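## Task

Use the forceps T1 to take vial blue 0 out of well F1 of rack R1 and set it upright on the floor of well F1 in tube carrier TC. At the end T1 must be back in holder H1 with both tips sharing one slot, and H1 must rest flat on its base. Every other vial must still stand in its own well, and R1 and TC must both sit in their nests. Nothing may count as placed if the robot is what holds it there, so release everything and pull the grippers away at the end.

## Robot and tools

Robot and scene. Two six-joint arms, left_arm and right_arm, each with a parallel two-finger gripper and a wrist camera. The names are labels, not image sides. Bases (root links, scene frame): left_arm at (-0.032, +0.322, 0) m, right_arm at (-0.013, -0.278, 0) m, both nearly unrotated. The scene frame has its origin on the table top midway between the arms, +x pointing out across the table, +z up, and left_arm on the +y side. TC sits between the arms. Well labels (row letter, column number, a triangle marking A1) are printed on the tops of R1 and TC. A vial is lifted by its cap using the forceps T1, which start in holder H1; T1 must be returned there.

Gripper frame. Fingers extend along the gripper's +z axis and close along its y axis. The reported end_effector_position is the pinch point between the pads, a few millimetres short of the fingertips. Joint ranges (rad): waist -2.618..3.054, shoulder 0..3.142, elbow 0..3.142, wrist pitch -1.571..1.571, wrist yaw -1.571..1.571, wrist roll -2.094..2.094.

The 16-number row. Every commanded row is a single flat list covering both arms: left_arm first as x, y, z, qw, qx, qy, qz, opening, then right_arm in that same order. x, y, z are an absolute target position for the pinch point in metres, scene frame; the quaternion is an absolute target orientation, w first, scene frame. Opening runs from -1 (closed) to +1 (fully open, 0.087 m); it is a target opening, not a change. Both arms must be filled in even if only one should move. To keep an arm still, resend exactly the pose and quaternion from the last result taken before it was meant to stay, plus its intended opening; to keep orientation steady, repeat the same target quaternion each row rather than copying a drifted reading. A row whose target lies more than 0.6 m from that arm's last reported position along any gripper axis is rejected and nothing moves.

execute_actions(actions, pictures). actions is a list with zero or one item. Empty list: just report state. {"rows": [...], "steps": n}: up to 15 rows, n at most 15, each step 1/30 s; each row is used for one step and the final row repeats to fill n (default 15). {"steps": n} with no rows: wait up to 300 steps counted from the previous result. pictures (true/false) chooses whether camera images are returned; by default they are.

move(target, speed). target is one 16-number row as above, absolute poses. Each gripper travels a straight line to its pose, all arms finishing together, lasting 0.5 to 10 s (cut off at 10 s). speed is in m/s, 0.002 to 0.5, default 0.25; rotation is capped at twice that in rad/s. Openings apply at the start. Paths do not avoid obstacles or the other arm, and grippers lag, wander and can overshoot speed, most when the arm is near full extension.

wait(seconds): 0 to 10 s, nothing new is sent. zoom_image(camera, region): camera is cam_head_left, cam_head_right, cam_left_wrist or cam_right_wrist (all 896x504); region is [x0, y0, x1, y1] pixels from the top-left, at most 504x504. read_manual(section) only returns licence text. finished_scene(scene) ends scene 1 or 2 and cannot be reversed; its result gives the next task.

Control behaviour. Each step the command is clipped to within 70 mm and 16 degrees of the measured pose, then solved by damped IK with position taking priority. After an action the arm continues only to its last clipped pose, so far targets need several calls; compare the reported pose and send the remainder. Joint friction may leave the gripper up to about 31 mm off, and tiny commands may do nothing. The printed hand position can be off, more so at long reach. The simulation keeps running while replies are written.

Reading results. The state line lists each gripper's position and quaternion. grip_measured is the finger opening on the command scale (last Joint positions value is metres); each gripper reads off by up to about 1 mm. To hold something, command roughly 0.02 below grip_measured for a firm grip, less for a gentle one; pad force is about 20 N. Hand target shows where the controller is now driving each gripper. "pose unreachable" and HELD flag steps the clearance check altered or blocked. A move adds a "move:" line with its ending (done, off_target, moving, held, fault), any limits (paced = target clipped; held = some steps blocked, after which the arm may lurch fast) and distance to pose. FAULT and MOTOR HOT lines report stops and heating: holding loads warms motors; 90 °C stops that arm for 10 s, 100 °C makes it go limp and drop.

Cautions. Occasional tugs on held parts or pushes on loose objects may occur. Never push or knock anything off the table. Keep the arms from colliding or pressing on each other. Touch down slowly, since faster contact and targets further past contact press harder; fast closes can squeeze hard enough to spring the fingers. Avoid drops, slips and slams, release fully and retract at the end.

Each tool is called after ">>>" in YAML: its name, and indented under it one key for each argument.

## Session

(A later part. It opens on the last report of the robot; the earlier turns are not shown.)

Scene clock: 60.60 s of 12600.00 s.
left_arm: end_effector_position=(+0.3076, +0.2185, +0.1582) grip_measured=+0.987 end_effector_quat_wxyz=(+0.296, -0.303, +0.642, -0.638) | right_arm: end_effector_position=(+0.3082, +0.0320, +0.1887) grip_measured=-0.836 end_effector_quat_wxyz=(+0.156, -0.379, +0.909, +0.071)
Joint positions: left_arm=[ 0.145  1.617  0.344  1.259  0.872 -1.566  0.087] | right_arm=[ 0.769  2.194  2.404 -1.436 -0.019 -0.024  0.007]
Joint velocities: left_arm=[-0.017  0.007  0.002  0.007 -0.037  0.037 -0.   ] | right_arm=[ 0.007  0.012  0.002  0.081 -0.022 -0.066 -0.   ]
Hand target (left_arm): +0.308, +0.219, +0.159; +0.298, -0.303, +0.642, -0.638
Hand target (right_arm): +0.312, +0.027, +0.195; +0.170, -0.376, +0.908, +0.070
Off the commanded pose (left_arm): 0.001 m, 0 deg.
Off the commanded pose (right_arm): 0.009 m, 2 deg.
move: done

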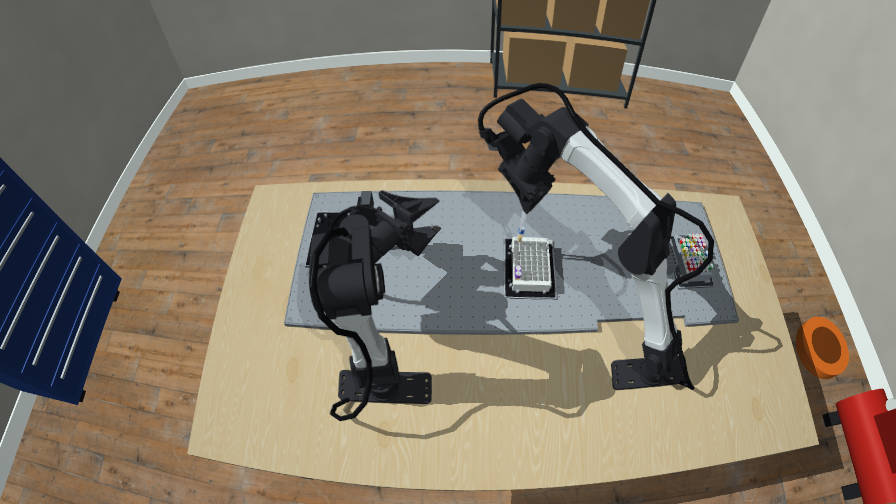

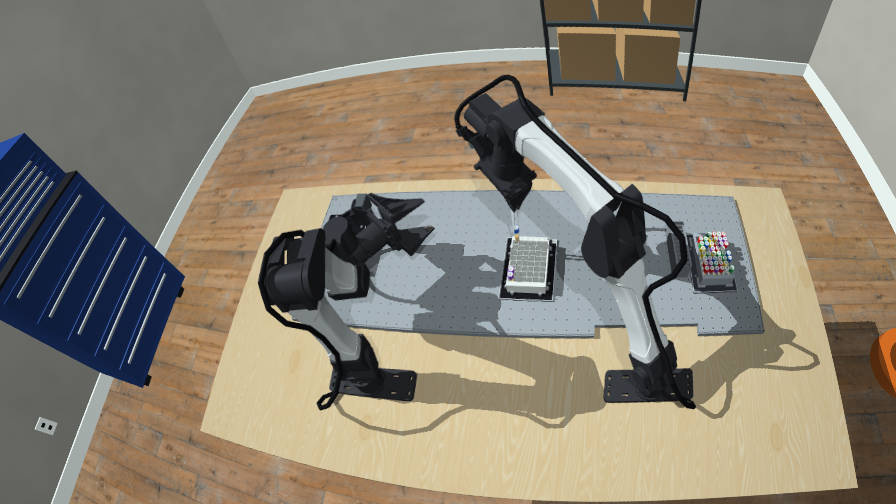

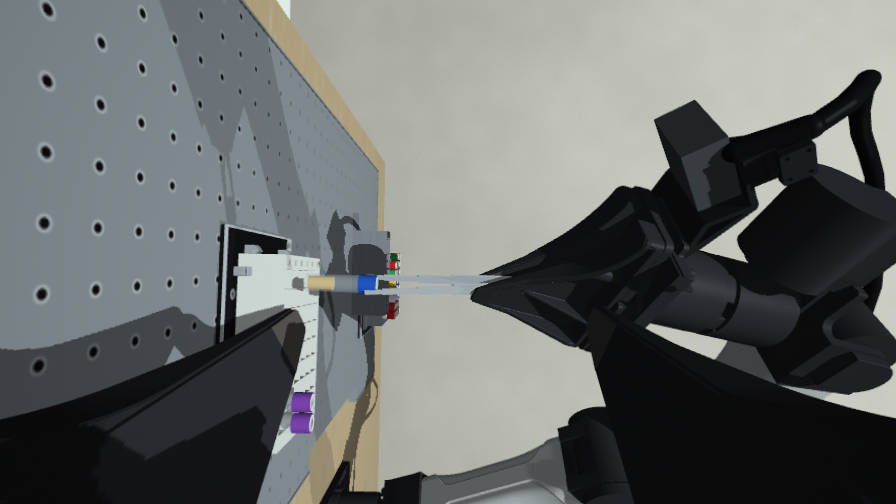

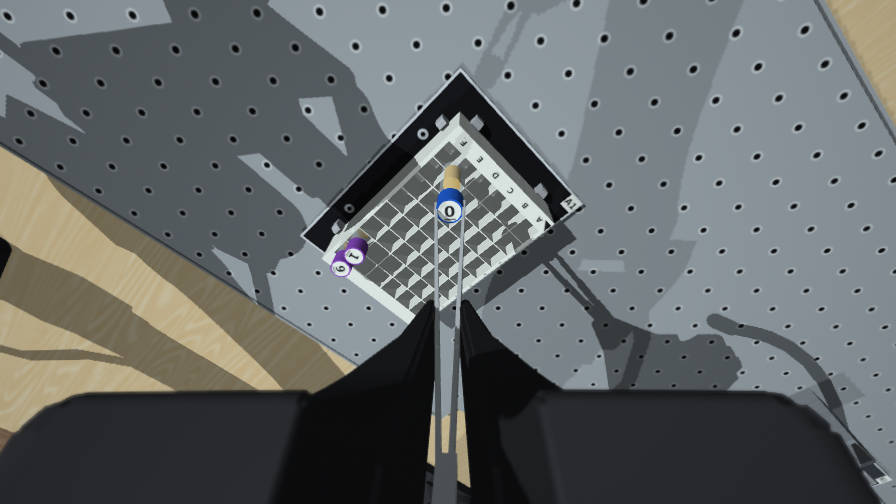

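>>> execute_actions:
  actions:
    - {"rows":[[0.308,0.2188,0.1587,0.298,-0.303,0.642,-0.638,1,0.3135,0.0295,0.1955,0.176,-0.376,0.907,0.073,-0.865]]}
  pictures: false

>>> execute_actions:
  actions:
    - {"rows":[[0.308,0.2188,0.1587,0.298,-0.303,0.642,-0.638,1,0.3141,0.0301,0.1912,0.1714,-0.376,0.908,0.071,-0.865],[0.308,0.2188,0.1587,0.298,-0.303,0.642,-0.638,1,0.3141,0.0301,0.1912,0.1714,-0.376,0.908,0.071,-0.865],[0.308,0.2188,0.1587,0.298,-0.303,0.642,-0.638,1,0.3141,0.0301,0.1912,0.1714,-0.376,0.908,0.071,-0.865],[0.308,0.2188,0.1587,0.298,-0.303,0.642,-0.638,1,0.3146,0.0306,0.187,0.1668,-0.377,0.909,0.069,-0.865],[0.308,0.2188,0.1587,0.298,-0.303,0.642,-0.638,1,0.3146,0.0306,0.187,0.1668,-0.377,0.909,0.069,-0.865],[0.308,0.2188,0.1587,0.298,-0.303,0.642,-0.638,1,0.3146,0.0306,0.187,0.1668,-0.377,0.909,0.069,-0.865],[0.308,0.2188,0.1587,0.298,-0.303,0.642,-0.638,1,0.3151,0.0311,0.1828,0.1622,-0.377,0.91,0.067,-0.865]]}

>>> zoom_image:
  camera: "cam_left_wrist"
  region: [230,220,430,350]

>>> zoom_image:
  camera: "cam_right_wrist"
  region: [370,90,540,240]

Scene clock: 63.77 s of 12600.00 s.
left_arm: end_effector_position=(+0.3076, +0.2185, +0.1582) grip_measured=+0.987 end_effector_quat_wxyz=(+0.296, -0.303, +0.642, -0.638) | right_arm: end_effector_position=(+0.3111, +0.0348, +0.1894) grip_measured=-0.836 end_effector_quat_wxyz=(+0.164, -0.379, +0.908, +0.073)
Joint positions: left_arm=[ 0.145  1.617  0.344  1.259  0.872 -1.566  0.087] | right_arm=[ 0.769  2.194  2.404 -1.42  -0.019 -0.024  0.007]
Joint velocities: left_arm=[ 0.017  0.007  0.007 -0.007 -0.022 -0.037  0.   ] | right_arm=[-0.022  0.007 -0.012  0.007 -0.051  0.095 -0.   ]
Hand target (left_arm): +0.308, +0.219, +0.159; +0.298, -0.303, +0.642, -0.638
Hand target (right_arm): +0.313, +0.030, +0.196; +0.175, -0.376, +0.907, +0.072
Off the commanded pose (left_arm): 0.001 m, 0 deg.
Off the commanded pose (right_arm): 0.008 m, 1 deg.
Steps of this call (steps 1 to 80: nothing new was sent; steps 81 to 95: all 15 steps of this action). Readings (end_effector_position):
81: left_arm (+0.3076, +0.2185, +0.1582) | right_arm (+0.3088, +0.0325, +0.1887)
82: left_arm (+0.3076, +0.2185, +0.1582) | right_arm (+0.3093, +0.0330, +0.1889)
84: left_arm (+0.3076, +0.2185, +0.1582) | right_arm (+0.3099, +0.0337, +0.1890)
88: left_arm (+0.3076, +0.2185, +0.1582) | right_arm (+0.3107, +0.0344, +0.1892)
95: the state above

Scene clock: 64.27 s of 12600.00 s.
left_arm: end_effector_position=(+0.3076, +0.2185, +0.1582) grip_measured=+0.987 end_effector_quat_wxyz=(+0.296, -0.303, +0.642, -0.638) | right_arm: end_effector_position=(+0.3112, +0.0348, +0.1894) grip_measured=-0.836 end_effector_quat_wxyz=(+0.164, -0.379, +0.908, +0.073)
Joint positions: left_arm=[ 0.145  1.617  0.344  1.259  0.872 -1.566  0.087] | right_arm=[ 0.769  2.194  2.404 -1.42  -0.019 -0.024  0.007]
Joint velocities: left_arm=[-0.027  0.012 -0.007 -0.022  0.051  0.037  0.   ] | right_arm=[-0.002  0.002  0.002 -0.037 -0.007 -0.037  0.   ]
Hand target (left_arm): +0.308, +0.219, +0.159; +0.298, -0.303, +0.642, -0.638
Hand target (right_arm): +0.315, +0.031, +0.183; +0.162, -0.377, +0.910, +0.067
Off the commanded pose (left_arm): 0.001 m, 0 deg.
Off the commanded pose (right_arm): 0.009 m, 1 deg.
Steps of this call (steps 1 to 15: all 15 steps of this action). Readings (end_effector_position):
1: left_arm (+0.3076, +0.2185, +0.1582) | right_arm (+0.3112, +0.0348, +0.1894)
2: left_arm (+0.3076, +0.2185, +0.1582) | right_arm (+0.3112, +0.0348, +0.1894)
4: left_arm (+0.3076, +0.2185, +0.1582) | right_arm (+0.3112, +0.0348, +0.1894)
8: left_arm (+0.3076, +0.2185, +0.1582) | right_arm (+0.3112, +0.0348, +0.1894)
15: the state above

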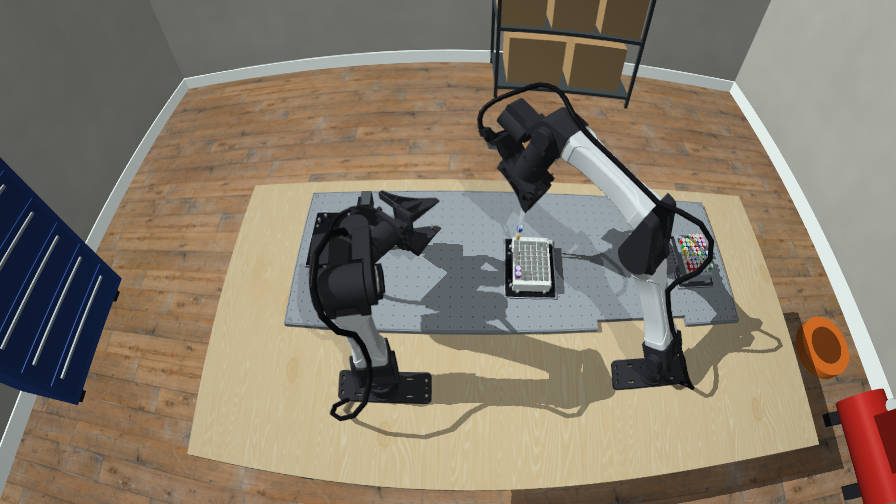

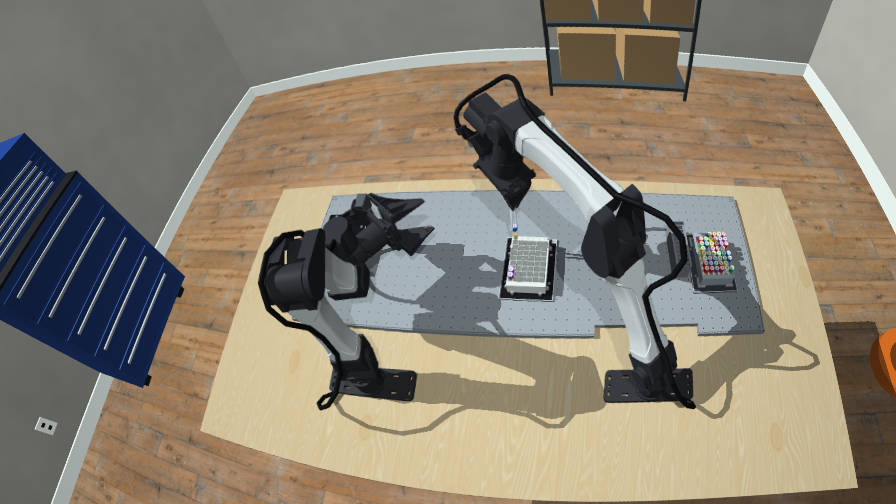

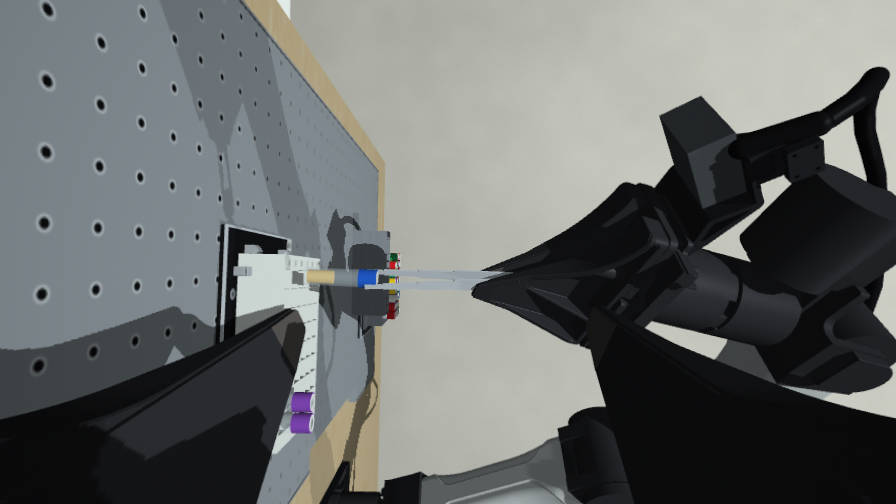

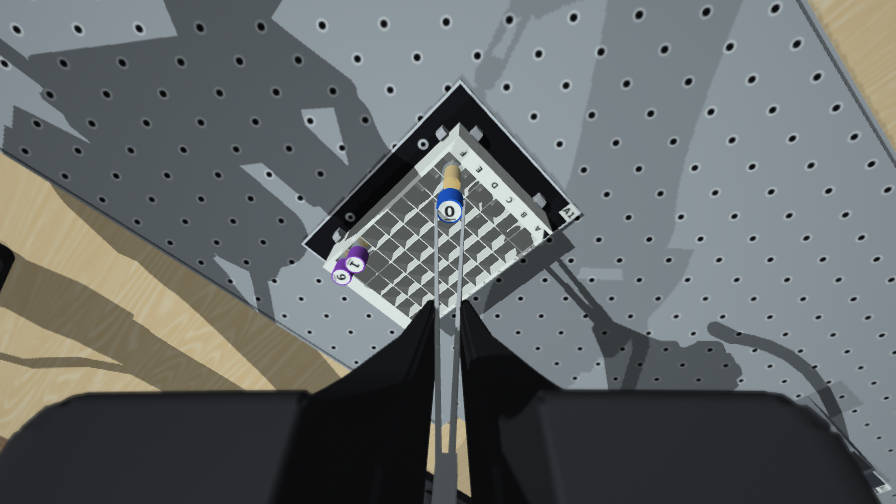

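Region (230, 220, 430, 350) of cam_left_wrist's 896x504 image, scaled by 2.520, with more detail than that image has; it fills the top 328 rows of this view, and the rest is white.

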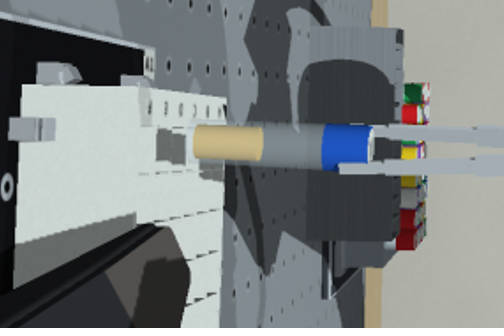

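Region (370, 90, 540, 240) of cam_right_wrist's 896x504 image, scaled by 2.965, with more detail than that image has; it fills the top 445 rows of this view, and the rest is white.

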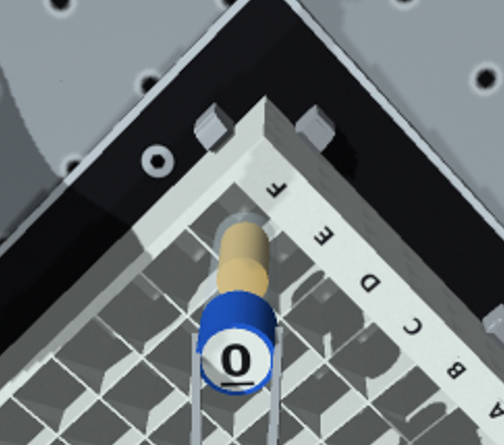

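>>> move:
  target: [0.308,0.2188,0.1587,0.298,-0.303,0.642,-0.638,1,0.3145,0.0305,0.176,0.158,-0.377,0.91,0.066,-0.865]
  speed: 0.01

>>> zoom_image:
  camera: "cam_left_wrist"
  region: [230,220,430,350]

Scene clock: 68.73 s of 12600.00 s.
left_arm: end_effector_position=(+0.3076, +0.2185, +0.1582) grip_measured=+0.987 end_effector_quat_wxyz=(+0.296, -0.303, +0.642, -0.638) | right_arm: end_effector_position=(+0.3108, +0.0345, +0.1781) grip_measured=-0.836 end_effector_quat_wxyz=(+0.154, -0.379, +0.910, +0.070)
Joint positions: left_arm=[ 0.145  1.617  0.344  1.259  0.872 -1.566  0.087] | right_arm=[ 0.769  2.194  2.359 -1.396 -0.019 -0.024  0.007]
Joint velocities: left_arm=[-0.007 -0.002 -0.007 -0.051 -0.037  0.022 -0.001] | right_arm=[ 0.007 -0.002  0.002 -0.007 -0.066 -0.11  -0.001]
Hand target (left_arm): +0.308, +0.219, +0.159; +0.298, -0.303, +0.642, -0.638
Hand target (right_arm): +0.315, +0.031, +0.176; +0.158, -0.377, +0.910, +0.066
Off the commanded pose (left_arm): 0.001 m, 0 deg.
Off the commanded pose (right_arm): 0.006 m, 1 deg.
move: done

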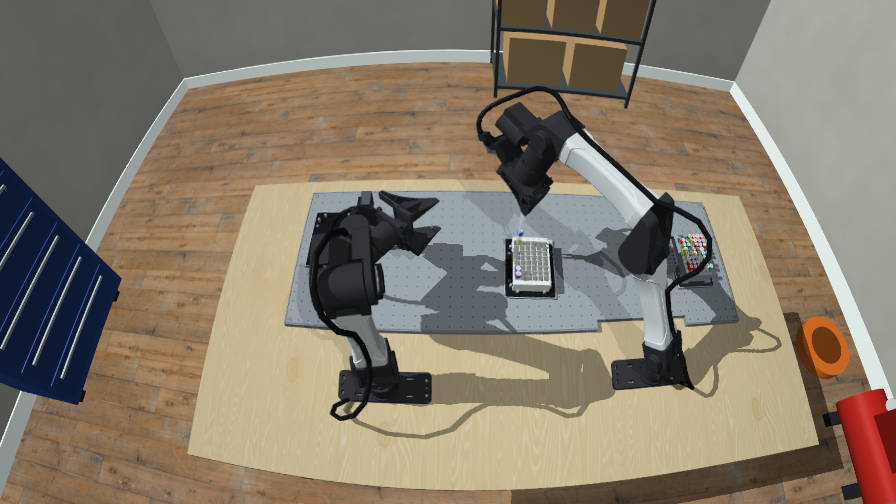

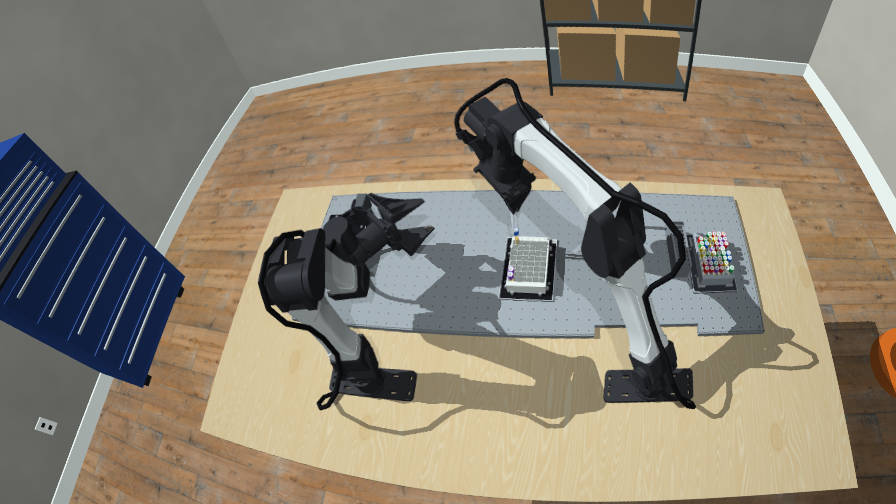

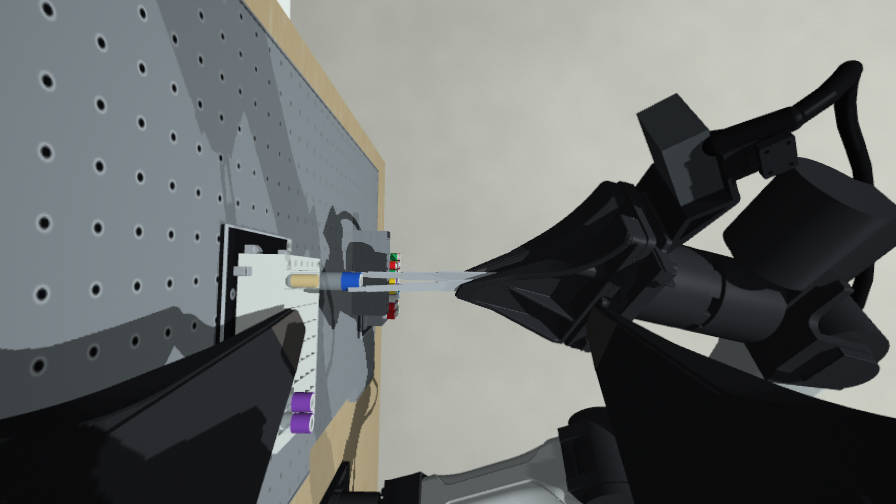

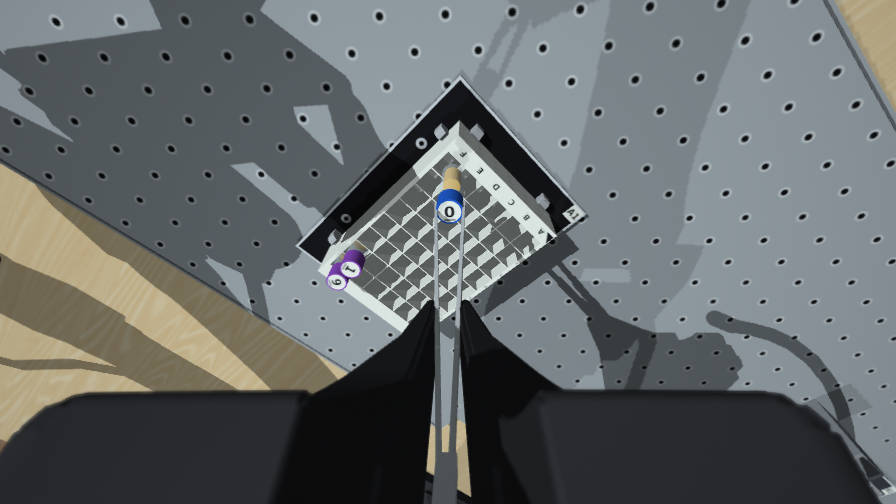

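Region (230, 220, 430, 350) of cam_left_wrist's 896x504 image, scaled by 2.520, with more detail than that image has; it fills the top 328 rows of this view, and the rest is white.

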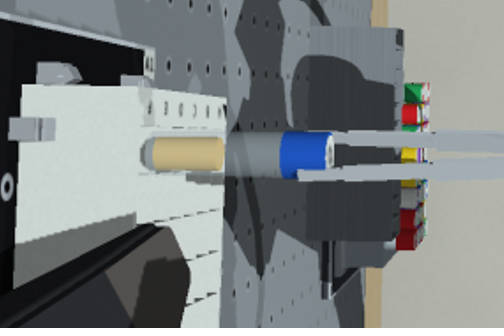

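>>> zoom_image:
  camera: "cam_right_wrist"
  region: [390,120,520,240]

Region (390, 120, 520, 240) of cam_right_wrist's 896x504 image, scaled by 3.877, with more detail than that image has; it fills the top 465 rows of this view, and the rest is white.

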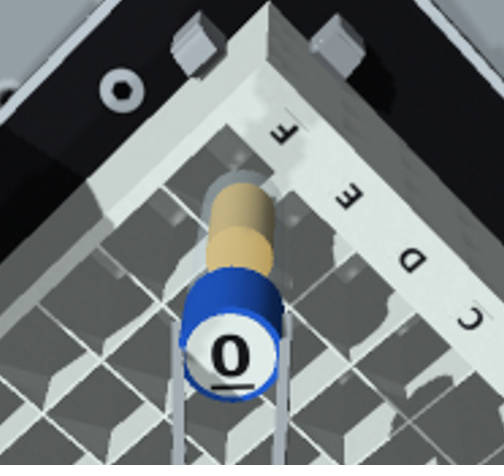

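>>> move:
  target: [0.308,0.2188,0.1587,0.298,-0.303,0.642,-0.638,1,0.3155,0.0325,0.171,0.158,-0.377,0.91,0.066,-0.865]
  speed: 0.005

>>> zoom_image:
  camera: "cam_left_wrist"
  region: [230,220,430,350]

>>> zoom_image:
  camera: "cam_right_wrist"
  region: [390,120,520,240]

Scene clock: 73.20 s of 12600.00 s.
left_arm: end_effector_position=(+0.3076, +0.2185, +0.1582) grip_measured=+0.987 end_effector_quat_wxyz=(+0.296, -0.303, +0.642, -0.638) | right_arm: end_effector_position=(+0.3152, +0.0387, +0.1763) grip_measured=-0.836 end_effector_quat_wxyz=(+0.164, -0.379, +0.908, +0.073)
Joint positions: left_arm=[ 0.145  1.617  0.344  1.259  0.872 -1.566  0.087] | right_arm=[ 0.769  2.194  2.348 -1.364 -0.019 -0.024  0.007]
Joint velocities: left_arm=[-0.002 -0.012 -0.017 -0.037 -0.095 -0.051 -0.   ] | right_arm=[-0.032 -0.012 -0.007  0.11   0.007  0.007 -0.   ]
Hand target (left_arm): +0.308, +0.219, +0.159; +0.298, -0.303, +0.642, -0.638
Hand target (right_arm): +0.315, +0.033, +0.171; +0.157, -0.377, +0.910, +0.066
Off the commanded pose (left_arm): 0.001 m, 0 deg.
Off the commanded pose (right_arm): 0.008 m, 1 deg.
move: done

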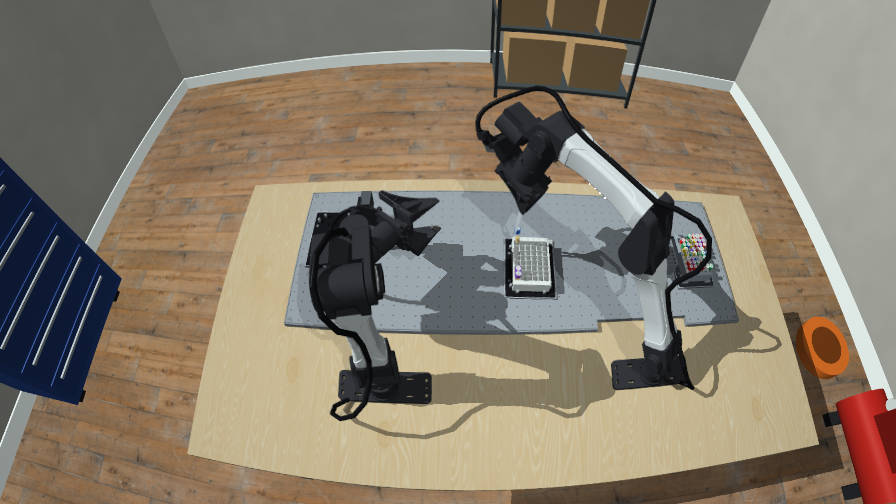

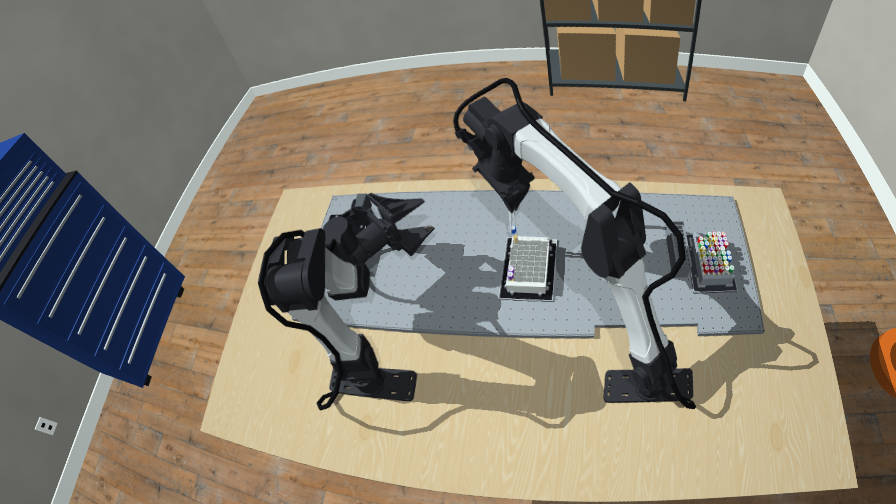

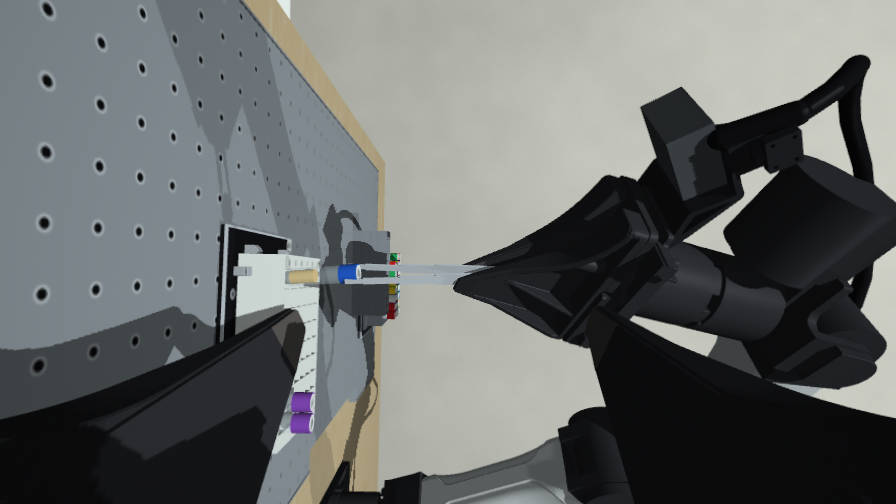

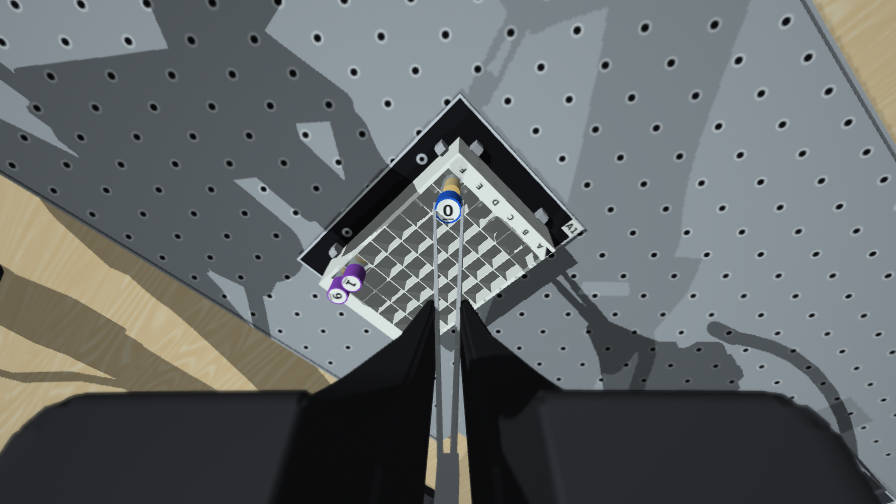

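Region (230, 220, 430, 350) of cam_left_wrist's 896x504 image, scaled by 2.520, with more detail than that image has; it fills the top 328 rows of this view, and the rest is white.

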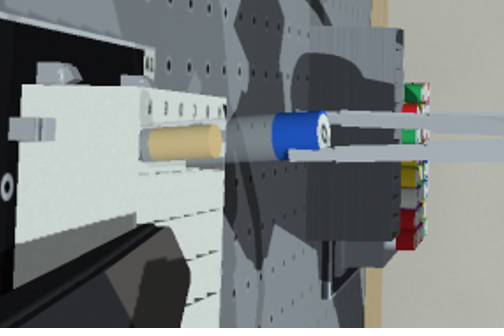

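Region (390, 120, 520, 240) of cam_right_wrist's 896x504 image, scaled by 3.877, with more detail than that image has; it fills the top 465 rows of this view, and the rest is white.

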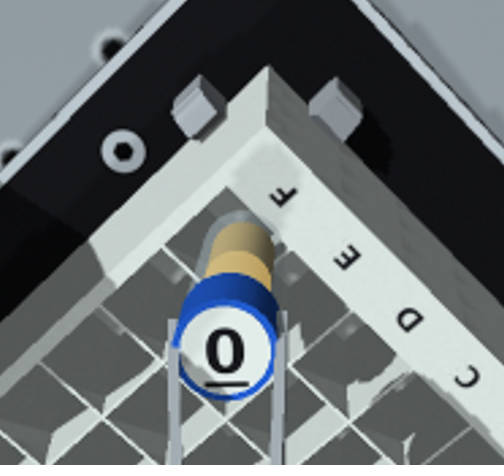

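>>> execute_actions:
  actions:
    - {"rows":[[0.308,0.2188,0.1587,0.298,-0.303,0.642,-0.638,1,0.315,0.032,0.170,0.156,-0.377,0.91,0.065,-0.865],[0.308,0.2188,0.1587,0.298,-0.303,0.642,-0.638,1,0.315,0.032,0.170,0.156,-0.377,0.91,0.065,-0.865],[0.308,0.2188,0.1587,0.298,-0.303,0.642,-0.638,1,0.3144,0.0314,0.169,0.154,-0.377,0.91,0.064,-0.865],[0.308,0.2188,0.1587,0.298,-0.303,0.642,-0.638,1,0.3144,0.0314,0.169,0.154,-0.377,0.91,0.064,-0.865],[0.308,0.2188,0.1587,0.298,-0.303,0.642,-0.638,1,0.3138,0.0308,0.1675,0.152,-0.377,0.91,0.063,-0.865],[0.308,0.2188,0.1587,0.298,-0.303,0.642,-0.638,1,0.3138,0.0308,0.1675,0.152,-0.377,0.91,0.063,-0.865],[0.308,0.2188,0.1587,0.298,-0.303,0.642,-0.638,1,0.3132,0.0302,0.166,0.150,-0.377,0.91,0.062,-0.865],[0.308,0.2188,0.1587,0.298,-0.303,0.642,-0.638,1,0.3132,0.0302,0.166,0.150,-0.377,0.91,0.062,-0.865],[0.308,0.2188,0.1587,0.298,-0.303,0.642,-0.638,1,0.3126,0.0296,0.164,0.147,-0.377,0.911,0.061,-0.865]]}

>>> zoom_image:
  camera: "cam_left_wrist"
  region: [230,220,430,350]

Scene clock: 76.73 s of 12600.00 s.
left_arm: end_effector_position=(+0.3076, +0.2185, +0.1582) grip_measured=+0.987 end_effector_quat_wxyz=(+0.296, -0.303, +0.642, -0.638) | right_arm: end_effector_position=(+0.3134, +0.0369, +0.1662) grip_measured=-0.864 end_effector_quat_wxyz=(+0.153, -0.379, +0.910, +0.069)
Joint positions: left_arm=[ 0.145  1.617  0.344  1.259  0.872 -1.566  0.087] | right_arm=[ 0.769  2.191  2.304 -1.346 -0.019 -0.024  0.006]
Joint velocities: left_arm=[-0.002 -0.012 -0.027 -0.066 -0.007 -0.095 -0.001] | right_arm=[-0.017 -0.002 -0.002 -0.037 -0.037  0.022 -0.   ]
Hand target (left_arm): +0.308, +0.219, +0.159; +0.298, -0.303, +0.642, -0.638
Hand target (right_arm): +0.313, +0.030, +0.164; +0.147, -0.378, +0.912, +0.061
Off the commanded pose (left_arm): 0.001 m, 0 deg.
Off the commanded pose (right_arm): 0.008 m, 1 deg.
Steps of this call (steps 1 to 90: nothing new was sent; then 0.03 s passed at rest; steps 91 to 105: all 15 steps of this action). Readings (end_effector_position):
91: left_arm (+0.3076, +0.2185, +0.1582) | right_arm (+0.3161, +0.0395, +0.1755)
92: left_arm (+0.3076, +0.2185, +0.1582) | right_arm (+0.3161, +0.0395, +0.1755)
94: left_arm (+0.3076, +0.2185, +0.1582) | right_arm (+0.3161, +0.0395, +0.1755)
98: left_arm (+0.3076, +0.2185, +0.1582) | right_arm (+0.3163, +0.0397, +0.1736)
105: the state above

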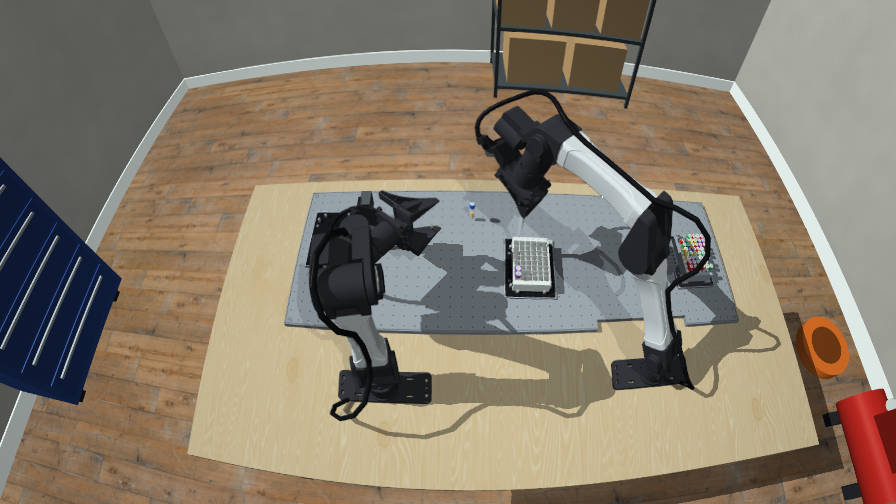

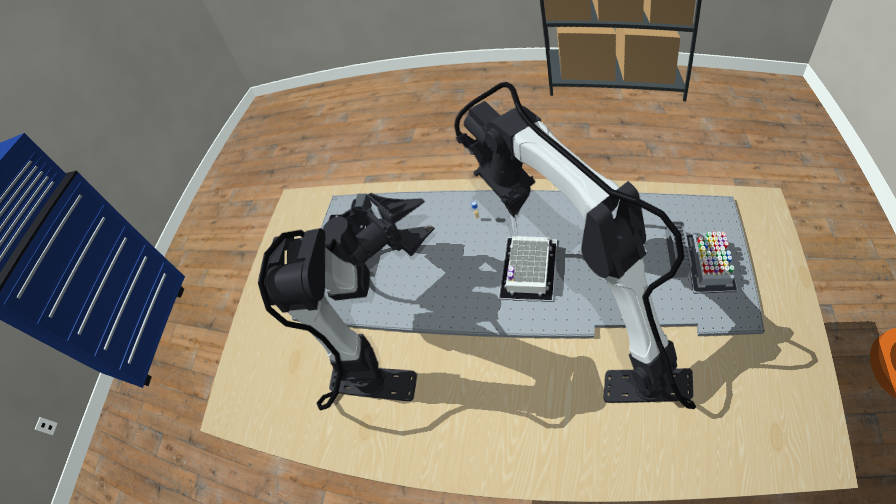

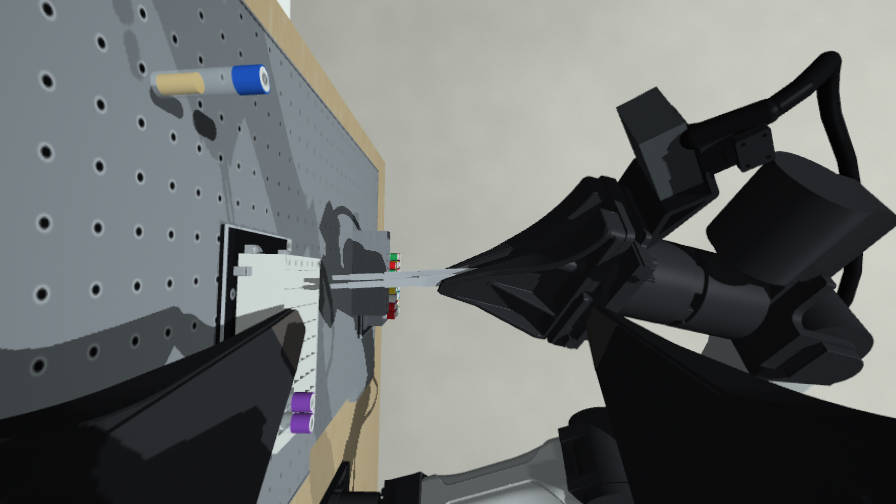

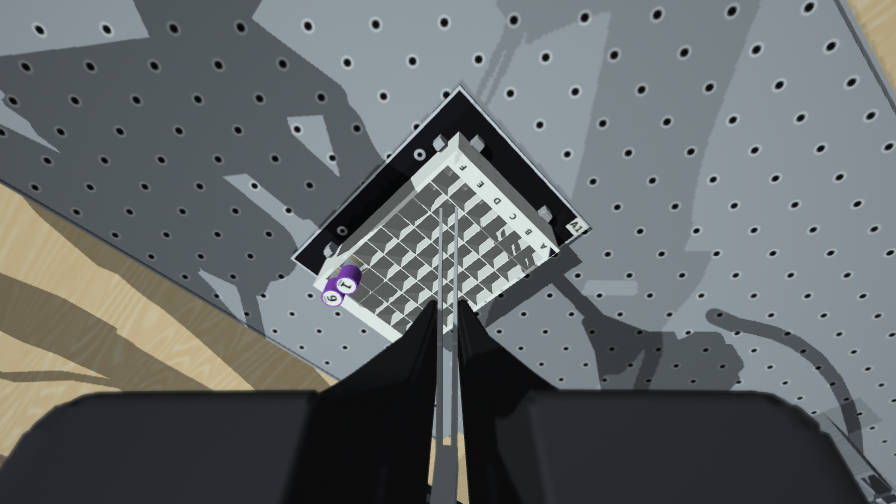

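Region (230, 220, 430, 350) of cam_left_wrist's 896x504 image, scaled by 2.520, with more detail than that image has; it fills the top 328 rows of this view, and the rest is white.

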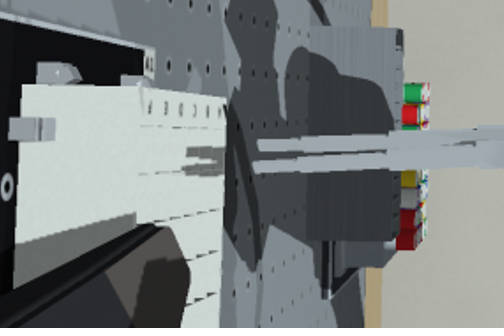

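Popped out. See where it lands; move arms back.

>>> move:
  target: [0.22,0.3,0.25,0.17,0,0.985,0,1,0.30,-0.15,0.22,0.162,-0.2,0.966,0.03,-0.885]
  speed: 0.12

Scene clock: 85.10 s of 12600.00 s.
left_arm: end_effector_position=(+0.2117, +0.3026, +0.2448) grip_measured=+0.987 end_effector_quat_wxyz=(+0.159, +0.001, +0.987, -0.004) | right_arm: end_effector_position=(+0.3083, -0.1429, +0.2189) grip_measured=-0.884 end_effector_quat_wxyz=(+0.166, -0.203, +0.964, +0.033)
Joint positions: left_arm=[-0.109  1.433  1.688 -1.506 -0.017 -0.073  0.087] | right_arm=[ 0.406  1.766  1.914 -1.379 -0.001 -0.016  0.005]
Joint velocities: left_arm=[ 0.007 -0.012  0.002  0.022  0.037  0.037  0.   ] | right_arm=[ 0.002  0.002  0.007  0.007 -0.007  0.022  0.   ]
Hand target (left_arm): +0.216, +0.302, +0.251; +0.167, +0.008, +0.986, -0.000
Hand target (right_arm): +0.302, -0.152, +0.219; +0.161, -0.201, +0.966, +0.025
Off the commanded pose (left_arm): 0.010 m, 1 deg.
Off the commanded pose (right_arm): 0.011 m, 1 deg.
move: off_target (right_arm)

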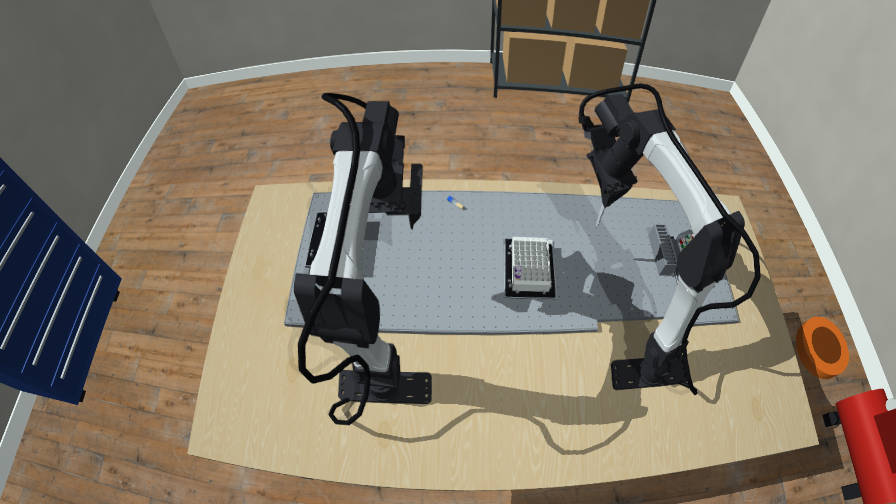

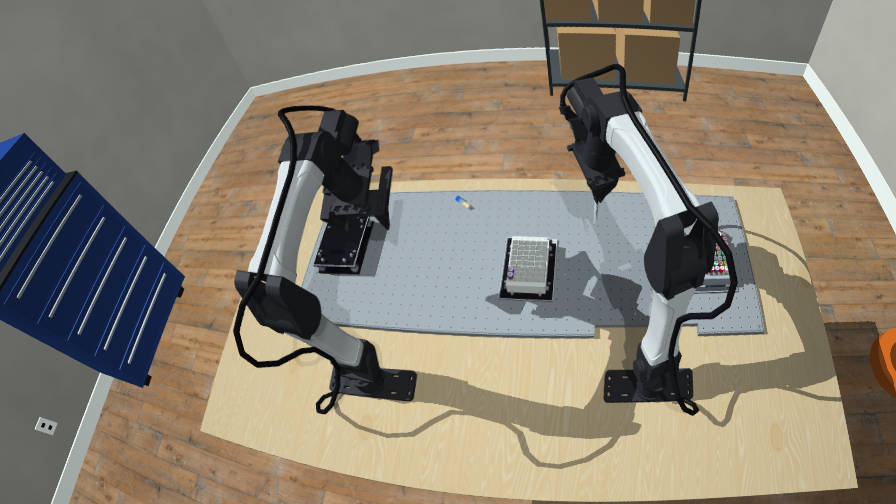

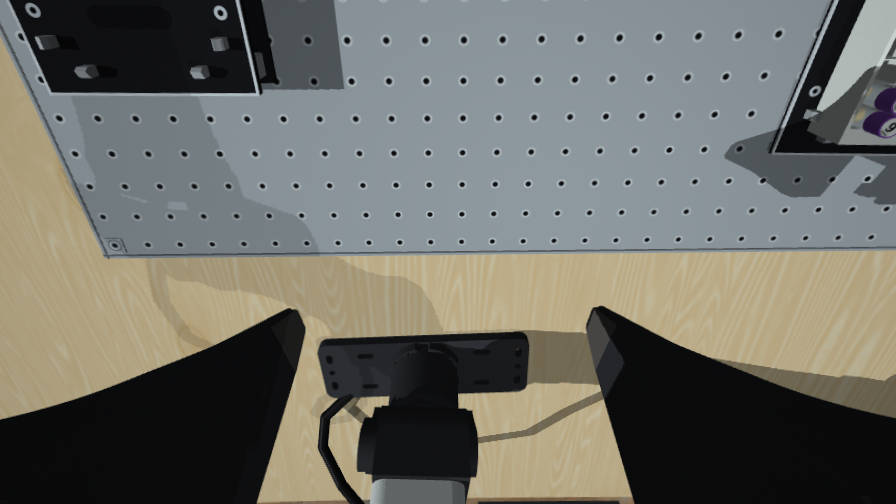

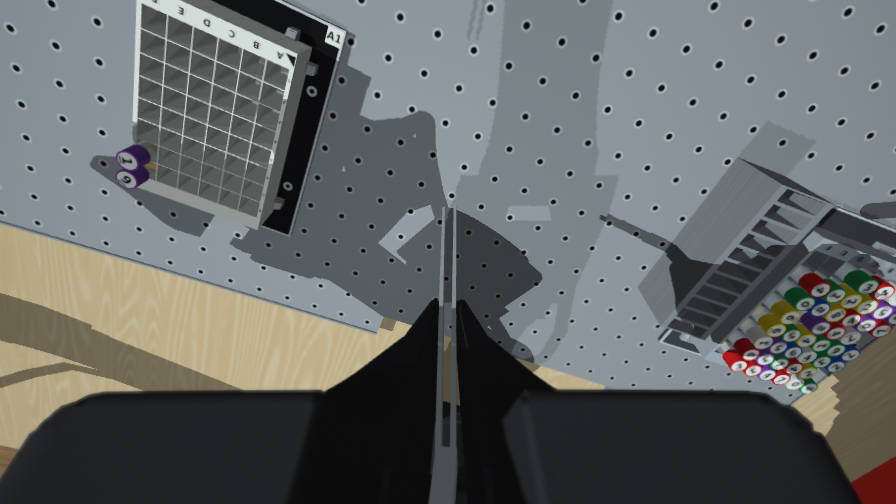

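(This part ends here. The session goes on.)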